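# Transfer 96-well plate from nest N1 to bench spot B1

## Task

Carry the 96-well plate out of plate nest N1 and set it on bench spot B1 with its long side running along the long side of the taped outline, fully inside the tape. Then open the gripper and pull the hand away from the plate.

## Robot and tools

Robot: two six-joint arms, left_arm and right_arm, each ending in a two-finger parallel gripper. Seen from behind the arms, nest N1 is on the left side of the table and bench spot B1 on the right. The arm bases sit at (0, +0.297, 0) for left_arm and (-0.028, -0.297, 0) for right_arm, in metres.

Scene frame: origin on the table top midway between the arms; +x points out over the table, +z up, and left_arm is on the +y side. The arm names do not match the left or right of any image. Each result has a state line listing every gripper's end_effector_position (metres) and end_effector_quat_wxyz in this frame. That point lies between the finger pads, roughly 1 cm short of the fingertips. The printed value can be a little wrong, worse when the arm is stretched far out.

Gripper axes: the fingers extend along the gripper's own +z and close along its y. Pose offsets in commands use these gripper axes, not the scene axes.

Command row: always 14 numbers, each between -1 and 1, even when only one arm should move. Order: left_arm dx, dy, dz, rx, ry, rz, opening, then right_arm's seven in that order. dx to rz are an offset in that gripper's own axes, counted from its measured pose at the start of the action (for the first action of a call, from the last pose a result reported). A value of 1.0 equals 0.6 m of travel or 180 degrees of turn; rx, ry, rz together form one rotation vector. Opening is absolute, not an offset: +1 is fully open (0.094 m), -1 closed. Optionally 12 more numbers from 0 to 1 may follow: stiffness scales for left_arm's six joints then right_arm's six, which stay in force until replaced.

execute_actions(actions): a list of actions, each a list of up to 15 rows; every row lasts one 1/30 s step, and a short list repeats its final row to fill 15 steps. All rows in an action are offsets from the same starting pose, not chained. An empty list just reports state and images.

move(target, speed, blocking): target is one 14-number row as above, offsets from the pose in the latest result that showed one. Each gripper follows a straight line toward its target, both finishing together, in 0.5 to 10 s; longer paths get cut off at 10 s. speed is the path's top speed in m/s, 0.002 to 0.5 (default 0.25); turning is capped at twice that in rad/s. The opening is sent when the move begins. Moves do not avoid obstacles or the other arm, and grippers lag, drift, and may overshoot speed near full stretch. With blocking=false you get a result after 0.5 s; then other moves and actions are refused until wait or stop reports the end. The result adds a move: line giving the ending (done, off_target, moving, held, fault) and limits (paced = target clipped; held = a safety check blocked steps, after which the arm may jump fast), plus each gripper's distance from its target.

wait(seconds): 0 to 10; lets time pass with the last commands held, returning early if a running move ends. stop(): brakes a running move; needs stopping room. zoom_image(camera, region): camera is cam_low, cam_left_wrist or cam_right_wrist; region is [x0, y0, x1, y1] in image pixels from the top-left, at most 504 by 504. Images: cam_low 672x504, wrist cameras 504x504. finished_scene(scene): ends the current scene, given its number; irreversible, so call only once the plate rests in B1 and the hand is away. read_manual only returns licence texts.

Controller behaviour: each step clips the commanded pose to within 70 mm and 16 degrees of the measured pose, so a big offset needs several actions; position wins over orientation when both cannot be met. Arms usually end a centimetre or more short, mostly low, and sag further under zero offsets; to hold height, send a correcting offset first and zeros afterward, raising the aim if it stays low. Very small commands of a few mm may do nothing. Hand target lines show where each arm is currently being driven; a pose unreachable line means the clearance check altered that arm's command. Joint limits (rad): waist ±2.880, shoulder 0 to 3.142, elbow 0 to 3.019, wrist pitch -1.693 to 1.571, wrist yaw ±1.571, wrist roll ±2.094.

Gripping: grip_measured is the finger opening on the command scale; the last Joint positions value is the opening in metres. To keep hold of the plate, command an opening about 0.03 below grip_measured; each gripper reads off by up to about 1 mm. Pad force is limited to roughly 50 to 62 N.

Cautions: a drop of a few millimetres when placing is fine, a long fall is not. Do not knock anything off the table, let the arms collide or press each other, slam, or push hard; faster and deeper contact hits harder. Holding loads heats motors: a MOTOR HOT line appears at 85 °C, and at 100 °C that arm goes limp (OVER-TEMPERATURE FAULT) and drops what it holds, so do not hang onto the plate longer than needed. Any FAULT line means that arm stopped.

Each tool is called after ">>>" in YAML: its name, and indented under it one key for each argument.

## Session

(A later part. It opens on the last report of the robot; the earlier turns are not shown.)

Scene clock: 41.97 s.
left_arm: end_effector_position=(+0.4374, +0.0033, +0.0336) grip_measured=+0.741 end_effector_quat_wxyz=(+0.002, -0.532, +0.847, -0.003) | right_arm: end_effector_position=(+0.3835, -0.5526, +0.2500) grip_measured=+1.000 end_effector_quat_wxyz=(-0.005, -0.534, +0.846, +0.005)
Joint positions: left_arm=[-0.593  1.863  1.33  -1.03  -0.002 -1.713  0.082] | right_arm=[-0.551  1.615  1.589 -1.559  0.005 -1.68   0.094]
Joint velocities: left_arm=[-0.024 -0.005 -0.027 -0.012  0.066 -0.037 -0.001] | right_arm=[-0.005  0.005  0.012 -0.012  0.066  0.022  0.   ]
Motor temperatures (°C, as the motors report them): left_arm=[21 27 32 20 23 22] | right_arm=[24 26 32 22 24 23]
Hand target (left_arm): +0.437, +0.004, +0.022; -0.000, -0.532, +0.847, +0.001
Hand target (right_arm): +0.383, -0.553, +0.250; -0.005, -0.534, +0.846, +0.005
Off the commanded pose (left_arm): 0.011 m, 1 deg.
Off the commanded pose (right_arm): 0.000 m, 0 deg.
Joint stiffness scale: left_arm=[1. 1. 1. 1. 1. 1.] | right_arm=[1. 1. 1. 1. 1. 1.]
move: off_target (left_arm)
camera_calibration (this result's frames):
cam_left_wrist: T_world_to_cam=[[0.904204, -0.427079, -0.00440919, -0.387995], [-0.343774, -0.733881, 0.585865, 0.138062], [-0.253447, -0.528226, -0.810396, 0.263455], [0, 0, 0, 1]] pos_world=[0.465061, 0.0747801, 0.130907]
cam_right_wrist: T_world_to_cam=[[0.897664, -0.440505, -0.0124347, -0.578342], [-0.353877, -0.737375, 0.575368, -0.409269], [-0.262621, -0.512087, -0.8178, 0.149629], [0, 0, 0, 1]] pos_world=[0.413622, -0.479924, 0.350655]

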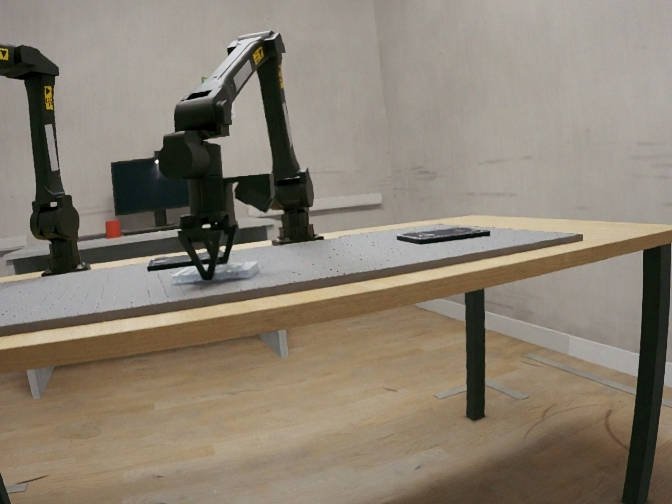

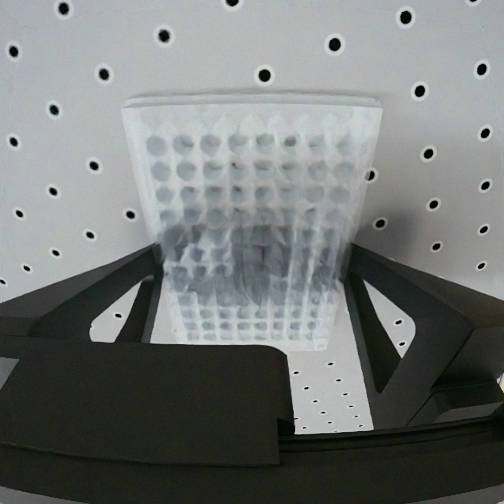

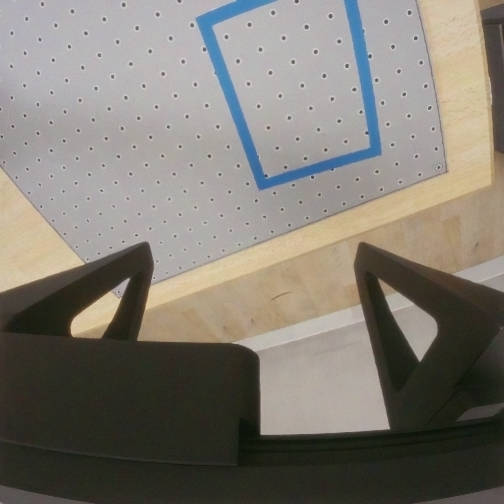

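>>> move:
  target: [0,0,0,0,0,0,1,0,0,0,0,0,0,1]

>>> move:
  target: [0,-0.02,-0.11,0.008,0,0,1,0,0,0,0,0,0,1]
  speed: 0.12

>>> move:
  target: [-0.575,0.42,-0.12,0,0,0,1,-0.885,0.318,0.25,0.005,0,-0.014,1]
  speed: 0.3

Scene clock: 46.63 s.
left_arm: end_effector_position=(+0.4374, +0.0033, +0.0336) grip_measured=+1.000 end_effector_quat_wxyz=(+0.002, -0.532, +0.847, -0.003) | right_arm: end_effector_position=(+0.3835, -0.5526, +0.2500) grip_measured=+1.000 end_effector_quat_wxyz=(-0.005, -0.534, +0.846, +0.005)
Joint positions: left_arm=[-0.593  1.863  1.33  -1.03  -0.002 -1.713  0.094] | right_arm=[-0.551  1.615  1.589 -1.559  0.005 -1.68   0.094]
Joint velocities: left_arm=[-0.005  0.005  0.002 -0.022 -0.051 -0.051  0.   ] | right_arm=[ 0.005 -0.005 -0.007 -0.002  0.007  0.022  0.   ]
Motor temperatures (°C, as the motors report them): left_arm=[21 27 32 20 23 22] | right_arm=[24 26 32 22 24 23]
Hand target (left_arm): +0.437, +0.003, +0.034; +0.002, -0.532, +0.847, -0.003
Hand target (right_arm): +0.383, -0.553, +0.250; -0.005, -0.534, +0.846, +0.005
Off the commanded pose (left_arm): 0.000 m, 0 deg.
Off the commanded pose (right_arm): 0.000 m, 0 deg.
Joint stiffness scale: left_arm=[1. 1. 1. 1. 1. 1.] | right_arm=[1. 1. 1. 1. 1. 1.]
move: done
camera_calibration (this result's frames):
cam_left_wrist: T_world_to_cam=[[0.904205, -0.42708, -0.00403197, -0.388101], [-0.34396, -0.733756, 0.585912, 0.138129], [-0.25319, -0.528398, -0.810364, 0.263335], [0, 0, 0, 1]] pos_world=[0.465108, 0.0747486, 0.130901]
cam_right_wrist: T_world_to_cam=[[0.897664, -0.440505, -0.0124347, -0.578342], [-0.353877, -0.737375, 0.575368, -0.409269], [-0.262621, -0.512087, -0.8178, 0.149629], [0, 0, 0, 1]] pos_world=[0.413622, -0.479924, 0.350655]

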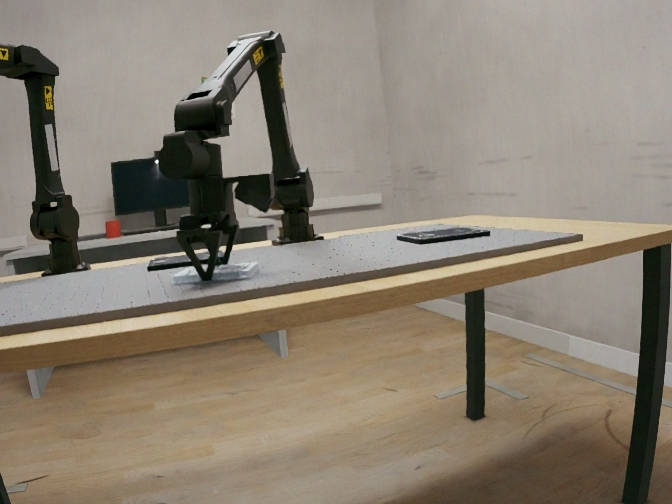

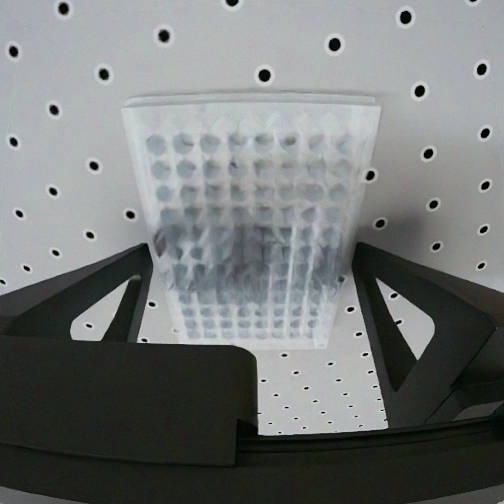

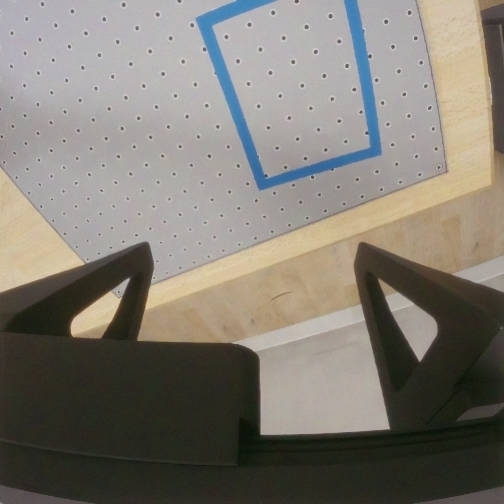

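Scene clock: 47.60 s.
left_arm: end_effector_position=(+0.4371, +0.0039, +0.0893) grip_measured=+1.000 end_effector_quat_wxyz=(+0.004, -0.532, +0.847, -0.006) | right_arm: end_effector_position=(+0.3835, -0.5526, +0.2500) grip_measured=+1.000 end_effector_quat_wxyz=(-0.005, -0.534, +0.846, +0.005)
Joint positions: left_arm=[-0.593  1.792  1.389 -1.153 -0.004 -1.713  0.094] | right_arm=[-0.551  1.615  1.589 -1.559  0.005 -1.68   0.094]
Joint velocities: left_arm=[ 0.015 -0.005 -0.017  0.002  0.007 -0.022  0.   ] | right_arm=[-0.015 -0.005 -0.002 -0.002 -0.022 -0.022  0.   ]
Motor temperatures (°C, as the motors report them): left_arm=[21 27 32 20 23 22] | right_arm=[24 26 32 22 24 23]
Hand target (left_arm): +0.447, -0.001, +0.100; +0.009, -0.532, +0.846, -0.014
Hand target (right_arm): +0.383, -0.553, +0.250; -0.005, -0.534, +0.846, +0.005
Off the commanded pose (left_arm): 0.016 m, 1 deg.
Off the commanded pose (right_arm): 0.000 m, 0 deg.
Joint stiffness scale: left_arm=[1. 1. 1. 1. 1. 1.] | right_arm=[1. 1. 1. 1. 1. 1.]
move: off_target (left_arm)
camera_calibration (this result's frames):
cam_left_wrist: T_world_to_cam=[[0.904218, -0.427062, 0.00266469, -0.387849], [-0.347721, -0.732577, 0.585168, 0.107594], [-0.247951, -0.530046, -0.810908, 0.30642], [0, 0, 0, 1]] pos_world=[0.46409, 0.0756016, 0.186551]
cam_right_wrist: T_world_to_cam=[[0.897664, -0.440505, -0.0124347, -0.578342], [-0.353877, -0.737375, 0.575368, -0.409269], [-0.262621, -0.512087, -0.8178, 0.149629], [0, 0, 0, 1]] pos_world=[0.413622, -0.479924, 0.350655]

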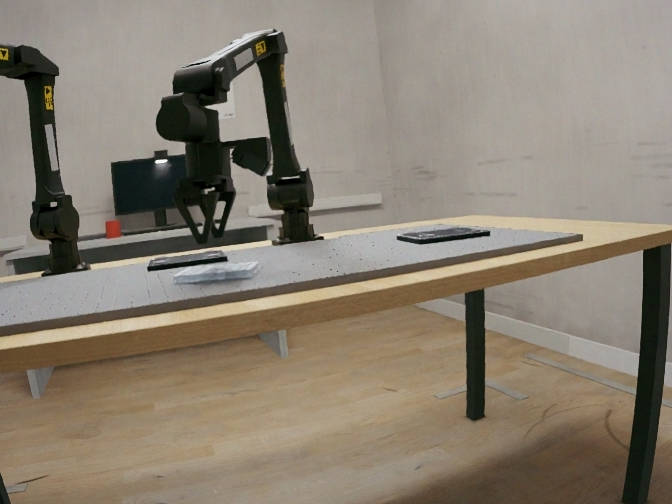

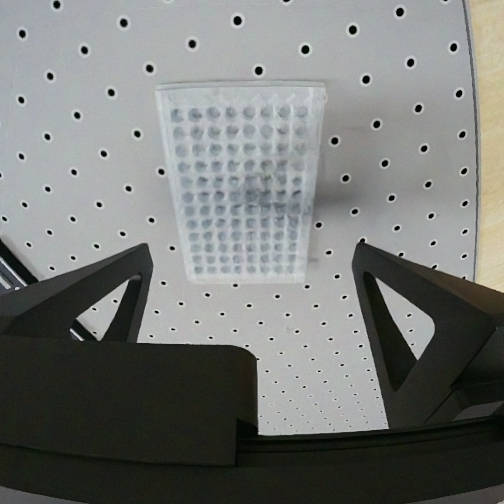

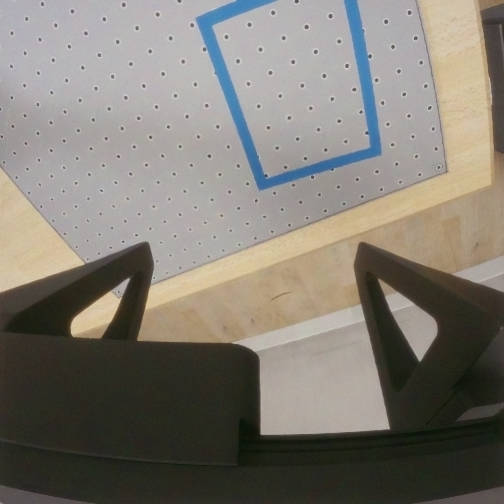

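Scene clock: 50.13 s.
left_arm: end_effector_position=(+0.3449, +0.4242, +0.1455) grip_measured=+1.000 end_effector_quat_wxyz=(-0.005, -0.538, +0.843, -0.003) | right_arm: end_effector_position=(+0.4198, +0.0043, +0.0987) grip_measured=+1.000 end_effector_quat_wxyz=(-0.013, -0.561, +0.828, -0.004)
Joint positions: left_arm=[ 0.357  1.359  1.029 -1.25   0.007 -0.777  0.094] | right_arm=[ 0.597  1.841  1.486 -1.242  0.008 -0.597  0.094]
Joint velocities: left_arm=[-0.005 -0.005  0.002 -0.012 -0.022  0.051  0.   ] | right_arm=[ 0.005 -0.024  0.002 -0.017 -0.007 -0.007  0.   ]
Motor temperatures (°C, as the motors report them): left_arm=[21 27 33 20 23 22] | right_arm=[24 26 33 22 24 23]
Hand target (left_arm): +0.352, +0.426, +0.155; +0.001, -0.532, +0.846, -0.005
Hand target (right_arm): +0.437, +0.010, +0.106; +0.003, -0.552, +0.834, -0.006
Off the commanded pose (left_arm): 0.019 m, 1 deg.
Off the commanded pose (right_arm): 0.018 m, 2 deg.
Joint stiffness scale: left_arm=[1. 1. 1. 1. 1. 1.] | right_arm=[1. 1. 1. 1. 1. 1.]
move: off_target (left_arm, right_arm)
camera_calibration (this result's frames):
cam_left_wrist: T_world_to_cam=[[0.909704, -0.415047, -0.0131864, -0.129858], [-0.326272, -0.734048, 0.595583, 0.342257], [-0.256874, -0.537502, -0.803185, 0.557068], [0, 0, 0, 1]] pos_world=[0.372898, 0.496762, 0.241874]
cam_right_wrist: T_world_to_cam=[[0.924545, -0.381033, -0.00558776, -0.379728], [-0.303375, -0.744829, 0.594301, 0.0782697], [-0.23061, -0.547763, -0.804223, 0.305949], [0, 0, 0, 1]] pos_world=[0.445375, 0.0811961, 0.197413]

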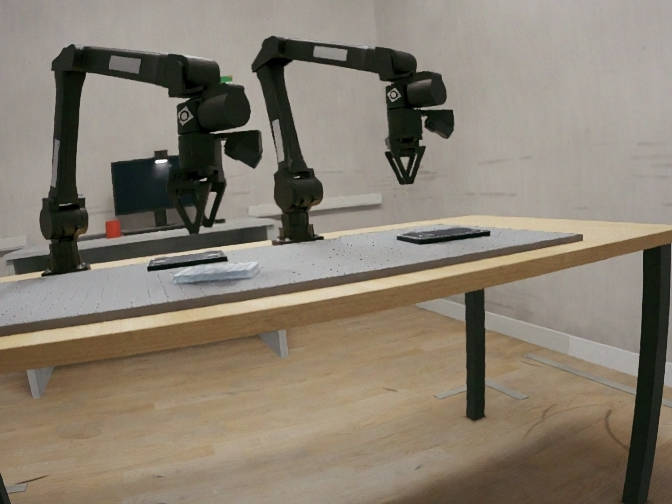

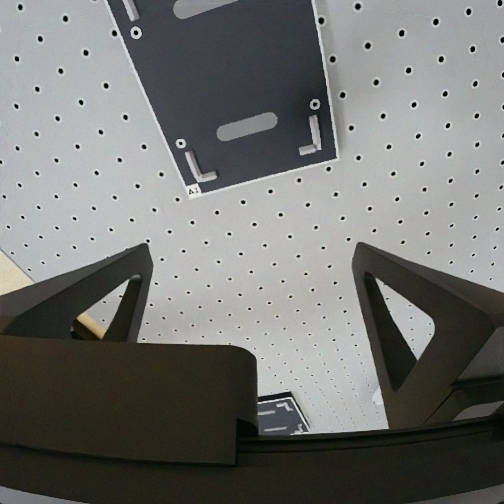

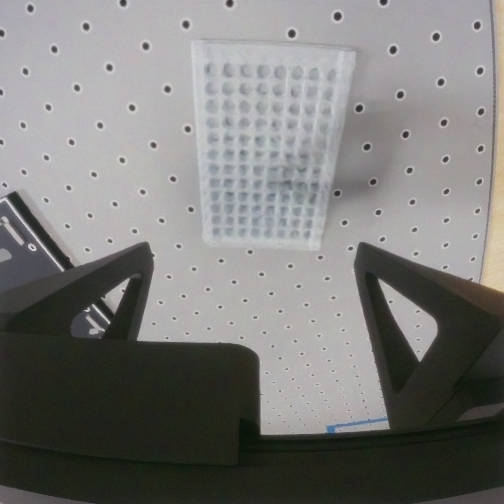

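>>> move:
  target: [0,0,0,0,0,0,1,-0.025,-0.013,0.085,0.003,-0.008,0.014,1]
  speed: 0.1

>>> zoom_image:
  camera: "cam_low"
  region: [140,190,300,310]

Scene clock: 53.87 s.
left_arm: end_effector_position=(+0.3449, +0.4242, +0.1455) grip_measured=+1.000 end_effector_quat_wxyz=(-0.005, -0.537, +0.844, -0.003) | right_arm: end_effector_position=(+0.4327, +0.0136, +0.0598) grip_measured=+1.000 end_effector_quat_wxyz=(+0.005, -0.547, +0.837, -0.003)
Joint positions: left_arm=[ 0.357  1.359  1.029 -1.25   0.007 -0.774  0.094] | right_arm=[ 0.597  1.896  1.459 -1.123  0.005 -0.562  0.094]
Joint velocities: left_arm=[-0.005 -0.015 -0.017 -0.022 -0.051  0.037  0.   ] | right_arm=[ 0.005 -0.015 -0.007  0.007 -0.095 -0.007  0.   ]
Motor temperatures (°C, as the motors report them): left_arm=[21 27 33 20 23 22] | right_arm=[24 27 33 22 24 23]
Hand target (left_arm): +0.345, +0.424, +0.146; -0.005, -0.538, +0.843, -0.003
Hand target (right_arm): +0.431, +0.014, +0.047; -0.000, -0.543, +0.840, -0.001
Off the commanded pose (left_arm): 0.000 m, 0 deg.
Off the commanded pose (right_arm): 0.013 m, 1 deg.
Joint stiffness scale: left_arm=[1. 1. 1. 1. 1. 1.] | right_arm=[1. 1. 1. 1. 1. 1.]
move: off_target (right_arm)
camera_calibration (this result's frames):
cam_left_wrist: T_world_to_cam=[[0.908434, -0.417821, -0.013151, -0.128249], [-0.328528, -0.733038, 0.595587, 0.342606], [-0.258489, -0.536731, -0.803183, 0.557298], [0, 0, 0, 1]] pos_world=[0.373117, 0.496678, 0.241873]
cam_right_wrist: T_world_to_cam=[[0.910808, -0.412644, 0.012407, -0.383022], [-0.346141, -0.746952, 0.56767, 0.132299], [-0.224978, -0.521333, -0.823163, 0.281092], [0, 0, 0, 1]] pos_world=[0.457894, 0.087312, 0.161034]

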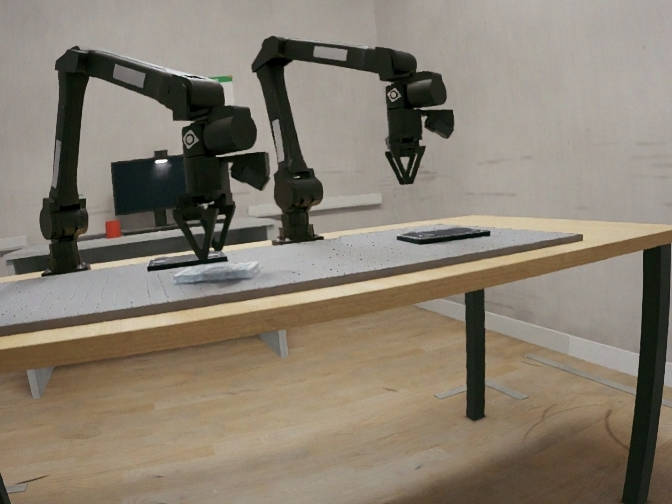

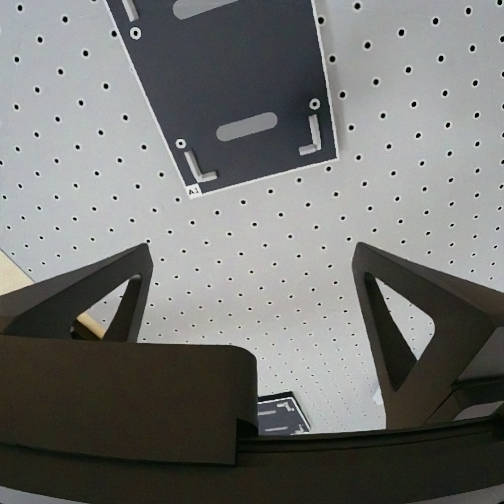

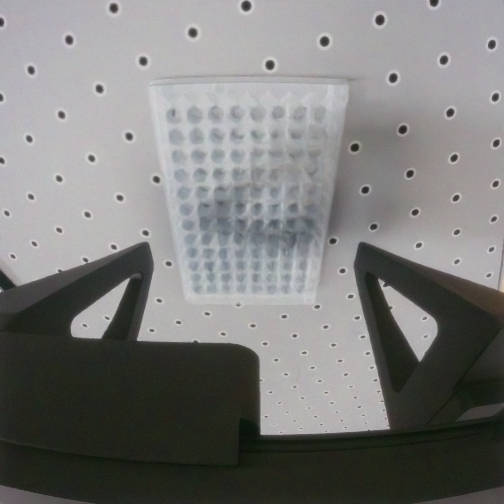

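Region (140, 190, 300, 310) of cam_low's 672x504 image, scaled by 3.150, with more detail than that image has; it fills the top 378 rows of this view, and the rest is white.

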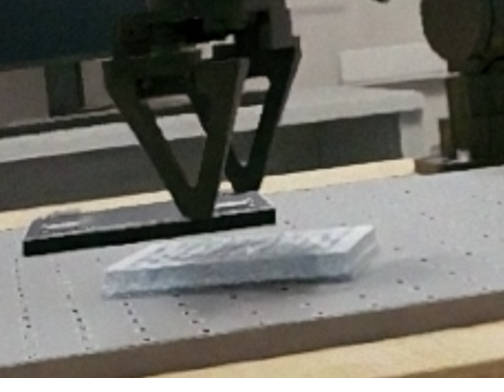

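>>> move:
  target: [0,0,0,0,0,0,1,0.004,0.006,0.07,-0.003,0.003,0,1]
  speed: 0.06

>>> move:
  target: [0,0,0,0,0,0,1,0,0,0,0,0,0,0.7]

>>> zoom_image:
  camera: "cam_low"
  region: [140,190,300,310]

Scene clock: 57.47 s.
left_arm: end_effector_position=(+0.3449, +0.4242, +0.1455) grip_measured=+1.000 end_effector_quat_wxyz=(-0.005, -0.537, +0.844, -0.003) | right_arm: end_effector_position=(+0.4316, +0.0129, +0.0338) grip_measured=+1.000 end_effector_quat_wxyz=(+0.008, -0.547, +0.837, -0.003)
Joint positions: left_arm=[ 0.357  1.359  1.029 -1.25   0.007 -0.774  0.094] | right_arm=[ 0.597  1.921  1.421 -1.055  0.005 -0.561  0.094]
Joint velocities: left_arm=[-0.005  0.005 -0.027 -0.022 -0.007 -0.007  0.   ] | right_arm=[-0.005  0.005 -0.012  0.002  0.022 -0.037  0.   ]
Motor temperatures (°C, as the motors report them): left_arm=[21 27 33 20 23 22] | right_arm=[24 27 33 22 24 23]
Hand target (left_arm): +0.345, +0.424, +0.146; -0.005, -0.537, +0.844, -0.003
Hand target (right_arm): +0.428, +0.013, +0.018; -0.001, -0.547, +0.837, -0.001
Off the commanded pose (left_arm): 0.000 m, 0 deg.
Off the commanded pose (right_arm): 0.016 m, 1 deg.
Joint stiffness scale: left_arm=[1. 1. 1. 1. 1. 1.] | right_arm=[1. 1. 1. 1. 1. 1.]
move: off_target (right_arm)
camera_calibration (this result's frames):
cam_left_wrist: T_world_to_cam=[[0.908434, -0.417821, -0.013151, -0.128249], [-0.328528, -0.733038, 0.595587, 0.342606], [-0.258489, -0.536731, -0.803183, 0.557298], [0, 0, 0, 1]] pos_world=[0.373117, 0.496678, 0.241873]
cam_right_wrist: T_world_to_cam=[[0.910437, -0.413377, 0.014992, -0.381948], [-0.349034, -0.748266, 0.564157, 0.147542], [-0.221991, -0.518862, -0.825531, 0.257834], [0, 0, 0, 1]] pos_world=[0.456474, 0.0862924, 0.13534]

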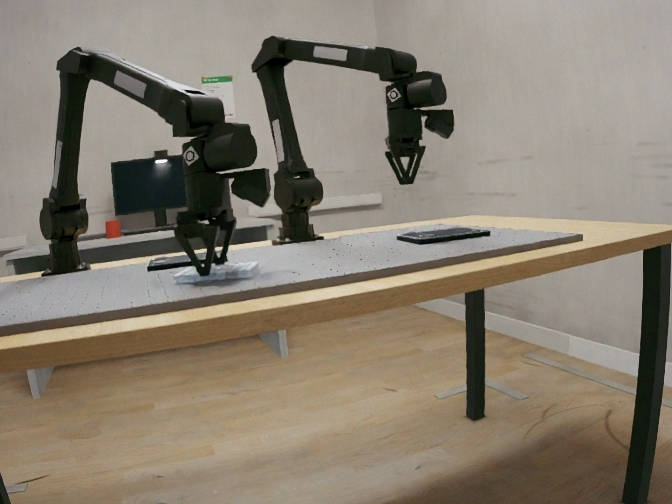

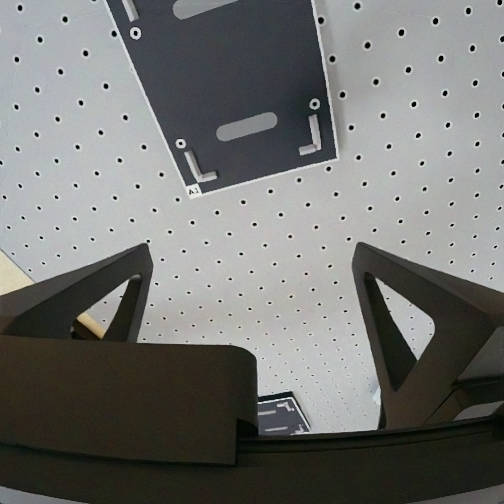

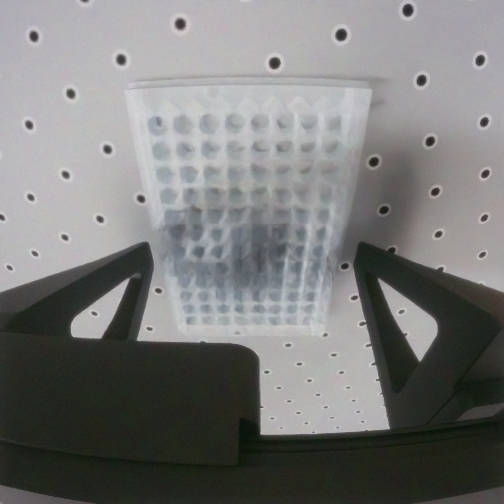

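Scene clock: 57.97 s.
left_arm: end_effector_position=(+0.3449, +0.4242, +0.1455) grip_measured=+1.000 end_effector_quat_wxyz=(-0.005, -0.537, +0.844, -0.003) | right_arm: end_effector_position=(+0.4316, +0.0129, +0.0338) grip_measured=+0.711 end_effector_quat_wxyz=(+0.008, -0.547, +0.837, -0.003)
Joint positions: left_arm=[ 0.357  1.359  1.029 -1.25   0.007 -0.774  0.094] | right_arm=[ 0.597  1.921  1.421 -1.055  0.005 -0.561  0.08 ]
Joint velocities: left_arm=[-0.015 -0.005  0.012  0.002 -0.037 -0.022  0.   ] | right_arm=[ 0.005 -0.005  0.012 -0.032 -0.066 -0.051 -0.   ]
Motor temperatures (°C, as the motors report them): left_arm=[21 27 33 20 23 22] | right_arm=[24 27 33 22 24 23]
Hand target (left_arm): +0.345, +0.424, +0.146; -0.005, -0.537, +0.844, -0.003
Hand target (right_arm): +0.432, +0.013, +0.034; +0.008, -0.547, +0.837, -0.003
Off the commanded pose (left_arm): 0.000 m, 0 deg.
Off the commanded pose (right_arm): 0.000 m, 0 deg.
Joint stiffness scale: left_arm=[1. 1. 1. 1. 1. 1.] | right_arm=[1. 1. 1. 1. 1. 1.]
move: done
camera_calibration (this result's frames):
cam_left_wrist: T_world_to_cam=[[0.908434, -0.417821, -0.013151, -0.128249], [-0.328528, -0.733038, 0.595587, 0.342606], [-0.258489, -0.536731, -0.803183, 0.557298], [0, 0, 0, 1]] pos_world=[0.373117, 0.496678, 0.241873]
cam_right_wrist: T_world_to_cam=[[0.910437, -0.413377, 0.014992, -0.381948], [-0.349034, -0.748266, 0.564157, 0.147542], [-0.221991, -0.518862, -0.825531, 0.257834], [0, 0, 0, 1]] pos_world=[0.456474, 0.0862924, 0.13534]

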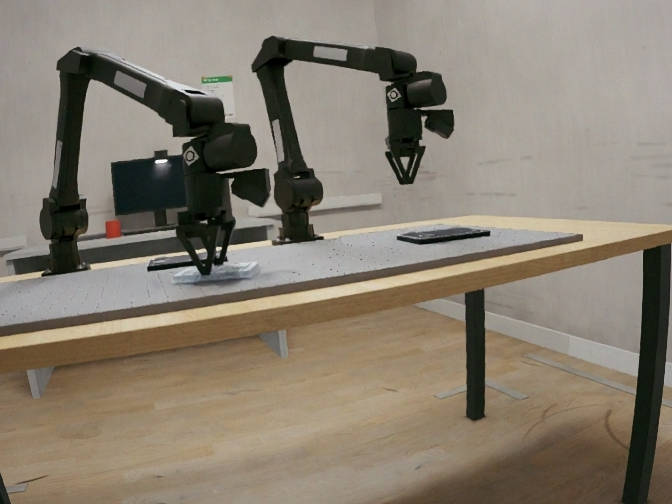

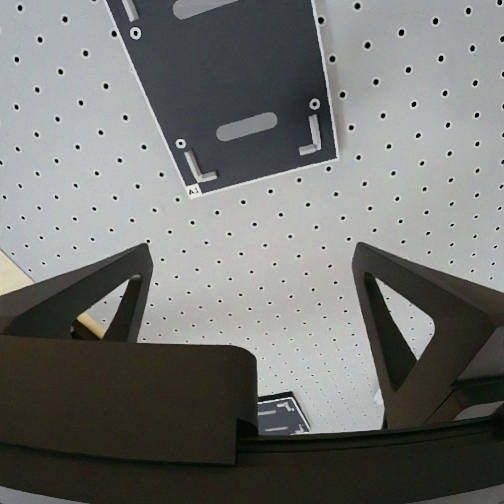

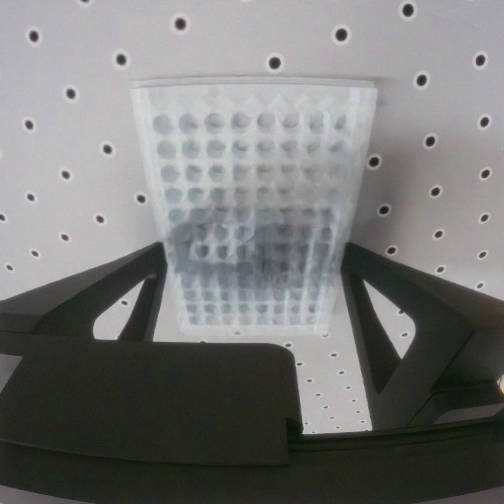

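Region (140, 190, 300, 310) of cam_low's 672x504 image, scaled by 3.150, with more detail than that image has; it fills the top 378 rows of this view, and the rest is white.

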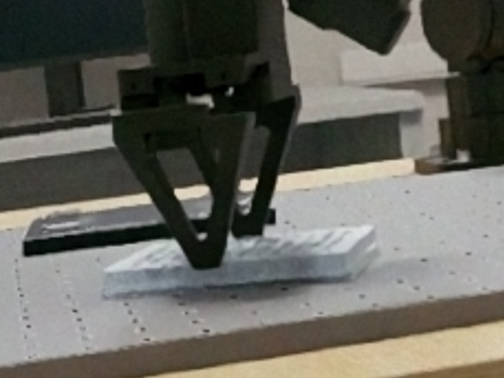

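The grip is too shallow, so I reopen and go lower.

>>> move:
  target: [0,0,0,0,0,0,1,0,0,0.036,-0.003,0.004,0,1]
  speed: 0.04

>>> zoom_image:
  camera: "cam_low"
  region: [140,190,300,310]

Scene clock: 64.10 s.
left_arm: end_effector_position=(+0.3449, +0.4242, +0.1455) grip_measured=+1.000 end_effector_quat_wxyz=(-0.005, -0.537, +0.844, -0.003) | right_arm: end_effector_position=(+0.4334, +0.0141, +0.0296) grip_measured=+0.999 end_effector_quat_wxyz=(+0.010, -0.547, +0.837, -0.003)
Joint positions: left_arm=[ 0.357  1.359  1.029 -1.25   0.007 -0.774  0.094] | right_arm=[ 0.597  1.929  1.421 -1.043  0.005 -0.561  0.094]
Joint velocities: left_arm=[ 0.005  0.005  0.002  0.007 -0.007 -0.022  0.   ] | right_arm=[-0.005 -0.024  0.022  0.002  0.022  0.051 -0.   ]
Motor temperatures (°C, as the motors report them): left_arm=[21 27 33 20 23 22] | right_arm=[24 28 32 22 24 23]
Hand target (left_arm): +0.345, +0.424, +0.146; -0.005, -0.537, +0.844, -0.003
Hand target (right_arm): +0.431, +0.013, +0.013; +0.000, -0.547, +0.837, -0.002
Off the commanded pose (left_arm): 0.000 m, 0 deg.
Off the commanded pose (right_arm): 0.017 m, 1 deg.
Joint stiffness scale: left_arm=[1. 1. 1. 1. 1. 1.] | right_arm=[1. 1. 1. 1. 1. 1.]
move: off_target (right_arm)
camera_calibration (this result's frames):
cam_left_wrist: T_world_to_cam=[[0.908434, -0.417821, -0.013151, -0.128249], [-0.328528, -0.733038, 0.595587, 0.342606], [-0.258489, -0.536731, -0.803183, 0.557298], [0, 0, 0, 1]] pos_world=[0.373117, 0.496678, 0.241873]
cam_right_wrist: T_world_to_cam=[[0.910386, -0.413411, 0.0169838, -0.383026], [-0.350812, -0.74947, 0.56145, 0.152293], [-0.219381, -0.517095, -0.827336, 0.254247], [0, 0, 0, 1]] pos_world=[0.457905, 0.0872612, 0.131348]

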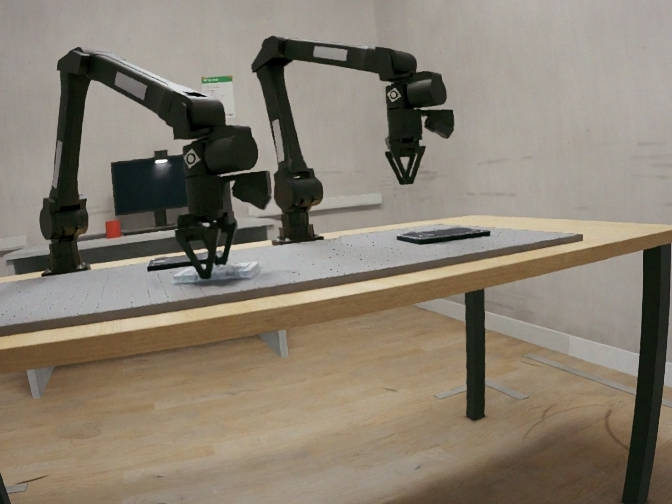

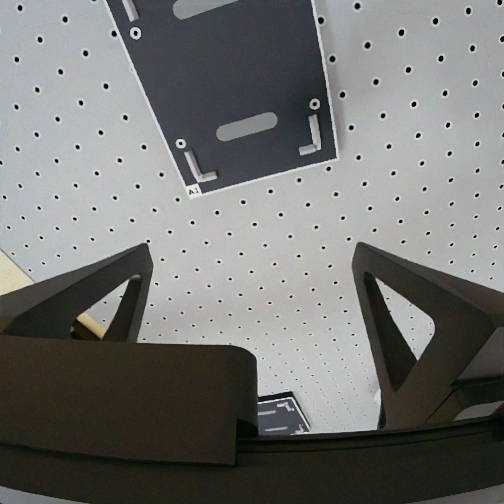

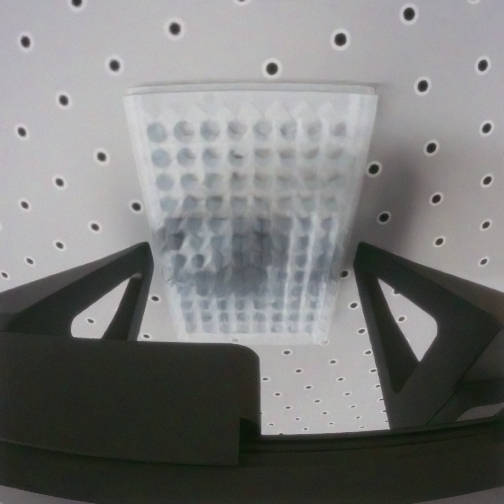

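Region (140, 190, 300, 310) of cam_low's 672x504 image, scaled by 3.150, with more detail than that image has; it fills the top 378 rows of this view, and the rest is white.

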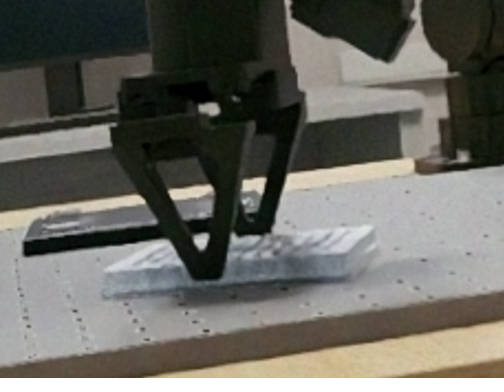

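>>> move:
  target: [0,0,0,0,0,0,1,0,0,0,0,0,0,0.68]

>>> move:
  target: [0,0,0,0,0,0,1,-0.017,-0.012,-0.1,0.005,-0.008,0,0.68]
  speed: 0.08

>>> move:
  target: [0,0,0,0,0,0,1,0.83,-0.408,-0.02,0.005,0,-0.105,0.68]

Scene clock: 69.43 s.
left_arm: end_effector_position=(+0.3449, +0.4242, +0.1455) grip_measured=+1.000 end_effector_quat_wxyz=(-0.005, -0.537, +0.844, -0.003) | right_arm: end_effector_position=(+0.4334, +0.0140, +0.0296) grip_measured=+0.708 end_effector_quat_wxyz=(+0.010, -0.547, +0.837, -0.003)
Joint positions: left_arm=[ 0.357  1.359  1.029 -1.25   0.007 -0.774  0.094] | right_arm=[ 0.597  1.929  1.421 -1.043  0.006 -0.561  0.08 ]
Joint velocities: left_arm=[-0.015  0.005 -0.007  0.007 -0.007 -0.037  0.   ] | right_arm=[-0.005 -0.005  0.012 -0.007 -0.037  0.037 -0.001]
Motor temperatures (°C, as the motors report them): left_arm=[21 26 33 20 23 22] | right_arm=[24 28 32 22 24 23]
Hand target (left_arm): +0.345, +0.424, +0.146; -0.005, -0.537, +0.844, -0.003
Hand target (right_arm): +0.433, +0.014, +0.030; +0.010, -0.547, +0.837, -0.003
Off the commanded pose (left_arm): 0.000 m, 0 deg.
Off the commanded pose (right_arm): 0.000 m, 0 deg.
Joint stiffness scale: left_arm=[1. 1. 1. 1. 1. 1.] | right_arm=[1. 1. 1. 1. 1. 1.]
move: done
camera_calibration (this result's frames):
cam_left_wrist: T_world_to_cam=[[0.908434, -0.417821, -0.013151, -0.128249], [-0.328528, -0.733038, 0.595587, 0.342606], [-0.258489, -0.536731, -0.803183, 0.557298], [0, 0, 0, 1]] pos_world=[0.373117, 0.496678, 0.241873]
cam_right_wrist: T_world_to_cam=[[0.910379, -0.413412, 0.0173091, -0.383089], [-0.350938, -0.74929, 0.561612, 0.152312], [-0.219208, -0.517354, -0.82722, 0.254152], [0, 0, 0, 1]] pos_world=[0.45792, 0.0872388, 0.13133]

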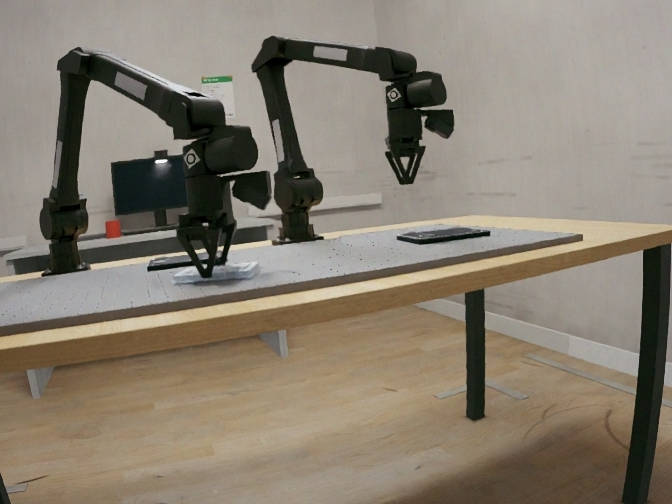

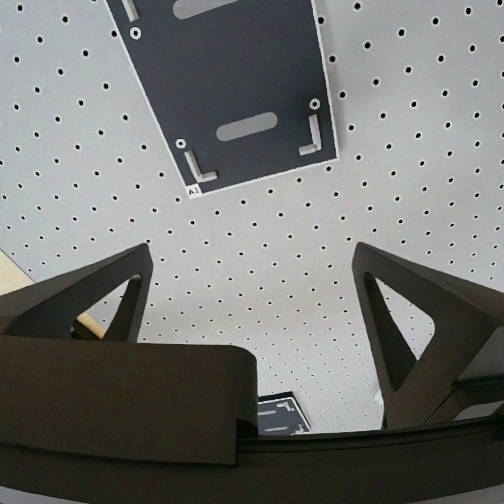

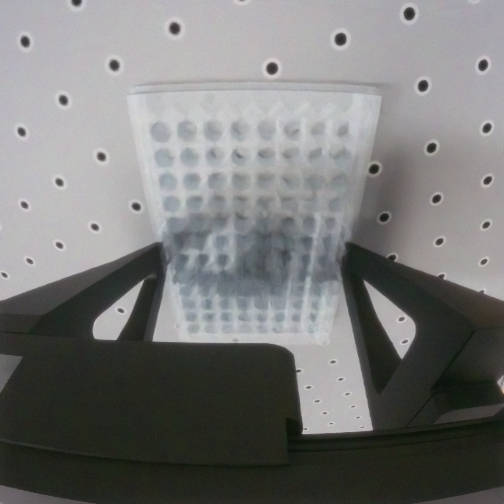

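Scene clock: 70.57 s.
left_arm: end_effector_position=(+0.3449, +0.4242, +0.1455) grip_measured=+1.000 end_effector_quat_wxyz=(-0.005, -0.537, +0.844, -0.003) | right_arm: end_effector_position=(+0.4315, +0.0127, +0.0733) grip_measured=+0.708 end_effector_quat_wxyz=(+0.009, -0.547, +0.837, -0.003)
Joint positions: left_arm=[ 0.357  1.359  1.029 -1.25   0.007 -0.774  0.094] | right_arm=[ 0.597  1.874  1.463 -1.141  0.006 -0.561  0.08 ]
Joint velocities: left_arm=[-0.005  0.005 -0.002 -0.012 -0.051 -0.051  0.   ] | right_arm=[-0.005 -0.015 -0.007 -0.007 -0.007  0.022  0.   ]
Motor temperatures (°C, as the motors report them): left_arm=[21 26 33 20 23 22] | right_arm=[24 28 32 22 24 23]
Hand target (left_arm): +0.345, +0.424, +0.146; -0.005, -0.537, +0.844, -0.003
Hand target (right_arm): +0.443, +0.019, +0.090; +0.025, -0.546, +0.837, -0.002
Off the commanded pose (left_arm): 0.000 m, 0 deg.
Off the commanded pose (right_arm): 0.021 m, 2 deg.
Joint stiffness scale: left_arm=[1. 1. 1. 1. 1. 1.] | right_arm=[1. 1. 1. 1. 1. 1.]
move: off_target (right_arm)
camera_calibration (this result's frames):
cam_left_wrist: T_world_to_cam=[[0.908434, -0.417821, -0.013151, -0.128249], [-0.328528, -0.733038, 0.595587, 0.342606], [-0.258489, -0.536731, -0.803183, 0.557298], [0, 0, 0, 1]] pos_world=[0.373117, 0.496678, 0.241873]
cam_right_wrist: T_world_to_cam=[[0.91039, -0.413405, 0.0169107, -0.382619], [-0.350583, -0.749049, 0.562154, 0.125972], [-0.21973, -0.517708, -0.82686, 0.289372], [0, 0, 0, 1]] pos_world=[0.45608, 0.0859933, 0.174925]

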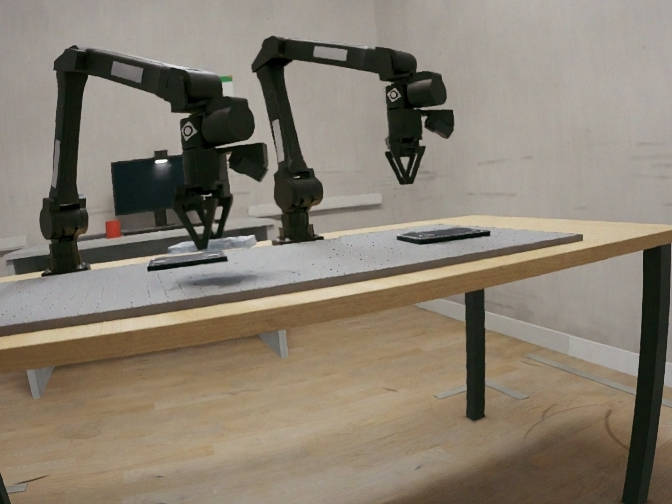

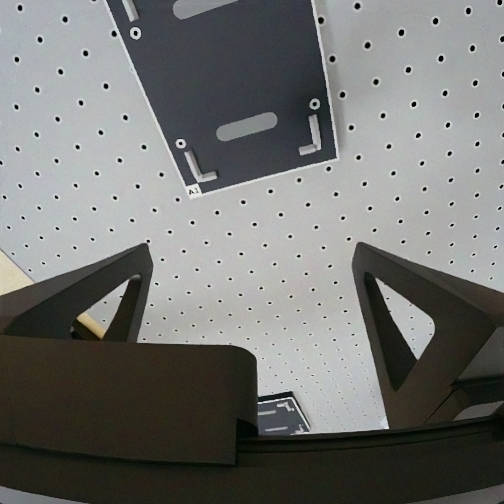

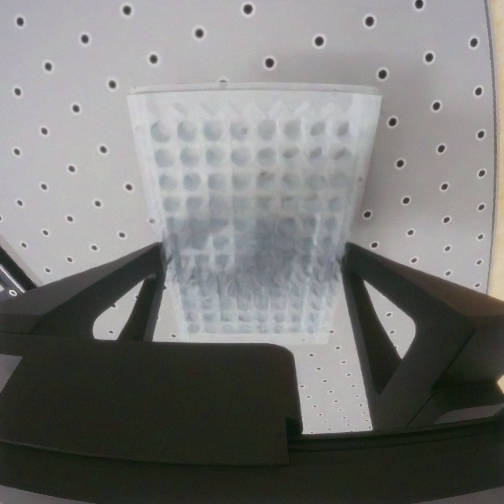

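Scene clock: 73.40 s.
left_arm: end_effector_position=(+0.3449, +0.4242, +0.1455) grip_measured=+1.000 end_effector_quat_wxyz=(-0.005, -0.537, +0.844, -0.003) | right_arm: end_effector_position=(+0.4404, -0.5387, +0.0725) grip_measured=+0.708 end_effector_quat_wxyz=(+0.007, -0.669, +0.744, -0.003)
Joint positions: left_arm=[ 0.357  1.359  1.029 -1.25   0.007 -0.774  0.094] | right_arm=[-0.477  1.815  1.374 -1.119 -0.011 -1.944  0.08 ]
Joint velocities: left_arm=[ 0.005 -0.015 -0.002 -0.022  0.051  0.095  0.   ] | right_arm=[-0.005 -0.015  0.007  0.002  0.037 -0.037 -0.   ]
Motor temperatures (°C, as the motors report them): left_arm=[21 26 33 20 23 22] | right_arm=[24 28 32 22 24 23]
Hand target (left_arm): +0.345, +0.424, +0.146; -0.005, -0.537, +0.844, -0.003
Hand target (right_arm): +0.454, -0.540, +0.077; +0.010, -0.676, +0.736, -0.006
Off the commanded pose (left_arm): 0.000 m, 0 deg.
Off the commanded pose (right_arm): 0.018 m, 2 deg.
Joint stiffness scale: left_arm=[1. 1. 1. 1. 1. 1.] | right_arm=[1. 1. 1. 1. 1. 1.]
move: off_target (right_arm)
camera_calibration (this result's frames):
cam_left_wrist: T_world_to_cam=[[0.908434, -0.417821, -0.013151, -0.128249], [-0.328528, -0.733038, 0.595587, 0.342606], [-0.258489, -0.536731, -0.803183, 0.557298], [0, 0, 0, 1]] pos_world=[0.373117, 0.496678, 0.241873]
cam_right_wrist: T_world_to_cam=[[0.992885, -0.117939, 0.0164246, -0.495838], [-0.106398, -0.816755, 0.567089, -0.427897], [-0.0534668, -0.564802, -0.823493, -0.0935479], [0, 0, 0, 1]] pos_world=[0.44178, -0.460802, 0.173764]

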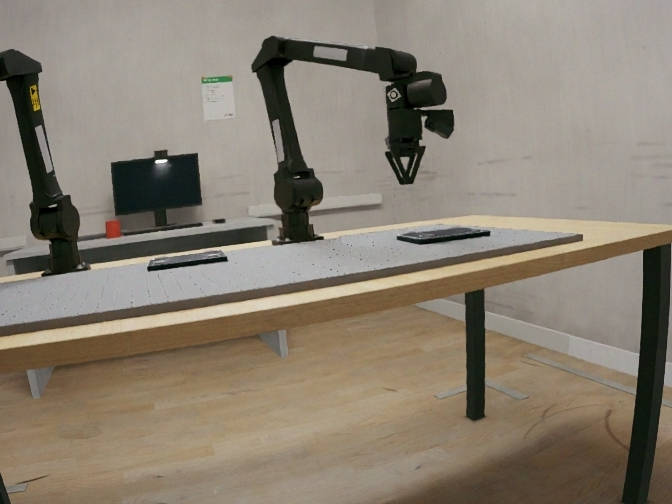

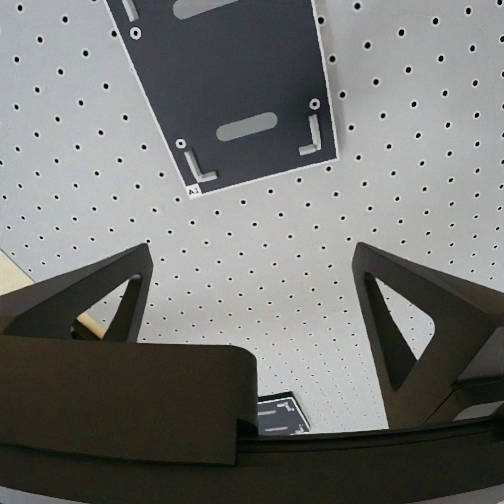

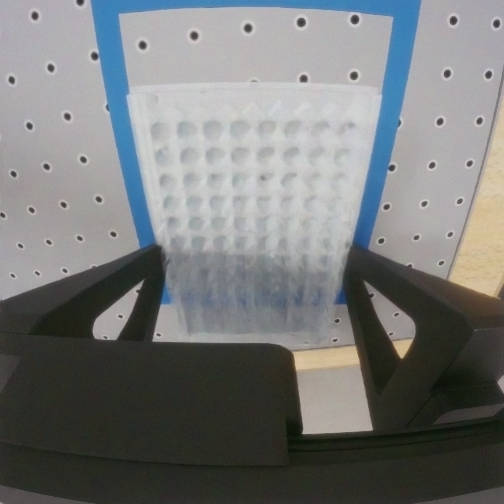

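>>> move:
  target: [0,0,0,0,0,0,1,-0.028,0.003,0.095,-0.004,-0.003,0,0.68]
  speed: 0.05

Scene clock: 78.03 s.
left_arm: end_effector_position=(+0.3449, +0.4242, +0.1455) grip_measured=+1.000 end_effector_quat_wxyz=(-0.005, -0.537, +0.844, -0.003) | right_arm: end_effector_position=(+0.4411, -0.5267, +0.0301) grip_measured=+0.708 end_effector_quat_wxyz=(+0.008, -0.670, +0.743, -0.004)
Joint positions: left_arm=[ 0.357  1.359  1.029 -1.25   0.007 -0.774  0.094] | right_arm=[-0.456  1.856  1.308 -1.01  -0.012 -1.926  0.08 ]
Joint velocities: left_arm=[-0.015 -0.005 -0.027 -0.022 -0.022 -0.037  0.   ] | right_arm=[-0.005 -0.015 -0.002 -0.017  0.066  0.037 -0.001]
Motor temperatures (°C, as the motors report them): left_arm=[21 26 33 20 23 22] | right_arm=[24 28 33 22 24 23]
Hand target (left_arm): +0.345, +0.424, +0.146; -0.005, -0.537, +0.844, -0.003
Hand target (right_arm): +0.441, -0.521, +0.016; +0.006, -0.669, +0.744, +0.005
Off the commanded pose (left_arm): 0.000 m, 0 deg.
Off the commanded pose (right_arm): 0.015 m, 1 deg.
Joint stiffness scale: left_arm=[1. 1. 1. 1. 1. 1.] | right_arm=[1. 1. 1. 1. 1. 1.]
move: off_target (right_arm)
camera_calibration (this result's frames):
cam_left_wrist: T_world_to_cam=[[0.908434, -0.417821, -0.013151, -0.128249], [-0.328528, -0.733038, 0.595587, 0.342606], [-0.258489, -0.536731, -0.803183, 0.557298], [0, 0, 0, 1]] pos_world=[0.373117, 0.496678, 0.241873]
cam_right_wrist: T_world_to_cam=[[0.993208, -0.114898, 0.0183566, -0.493007], [-0.105005, -0.817134, 0.566803, -0.394829], [-0.0501249, -0.564881, -0.823649, -0.123223], [0, 0, 0, 1]] pos_world=[0.442022, -0.44888, 0.131348]

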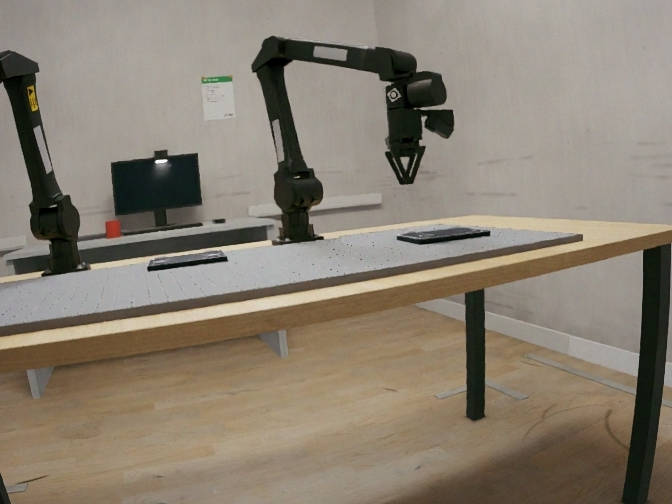

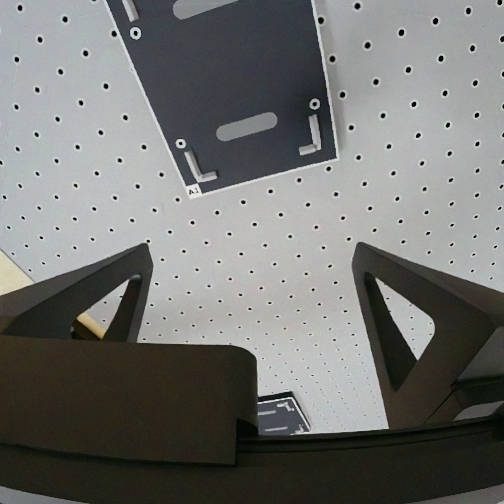

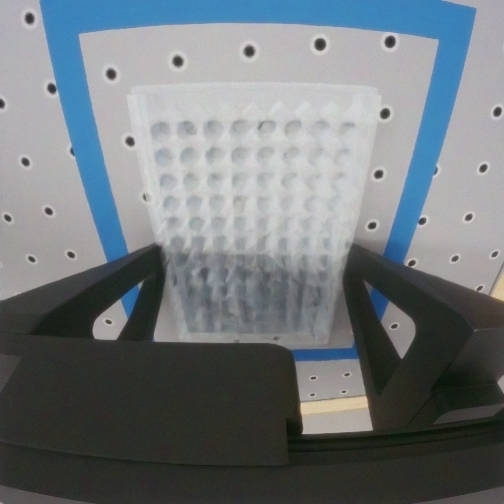

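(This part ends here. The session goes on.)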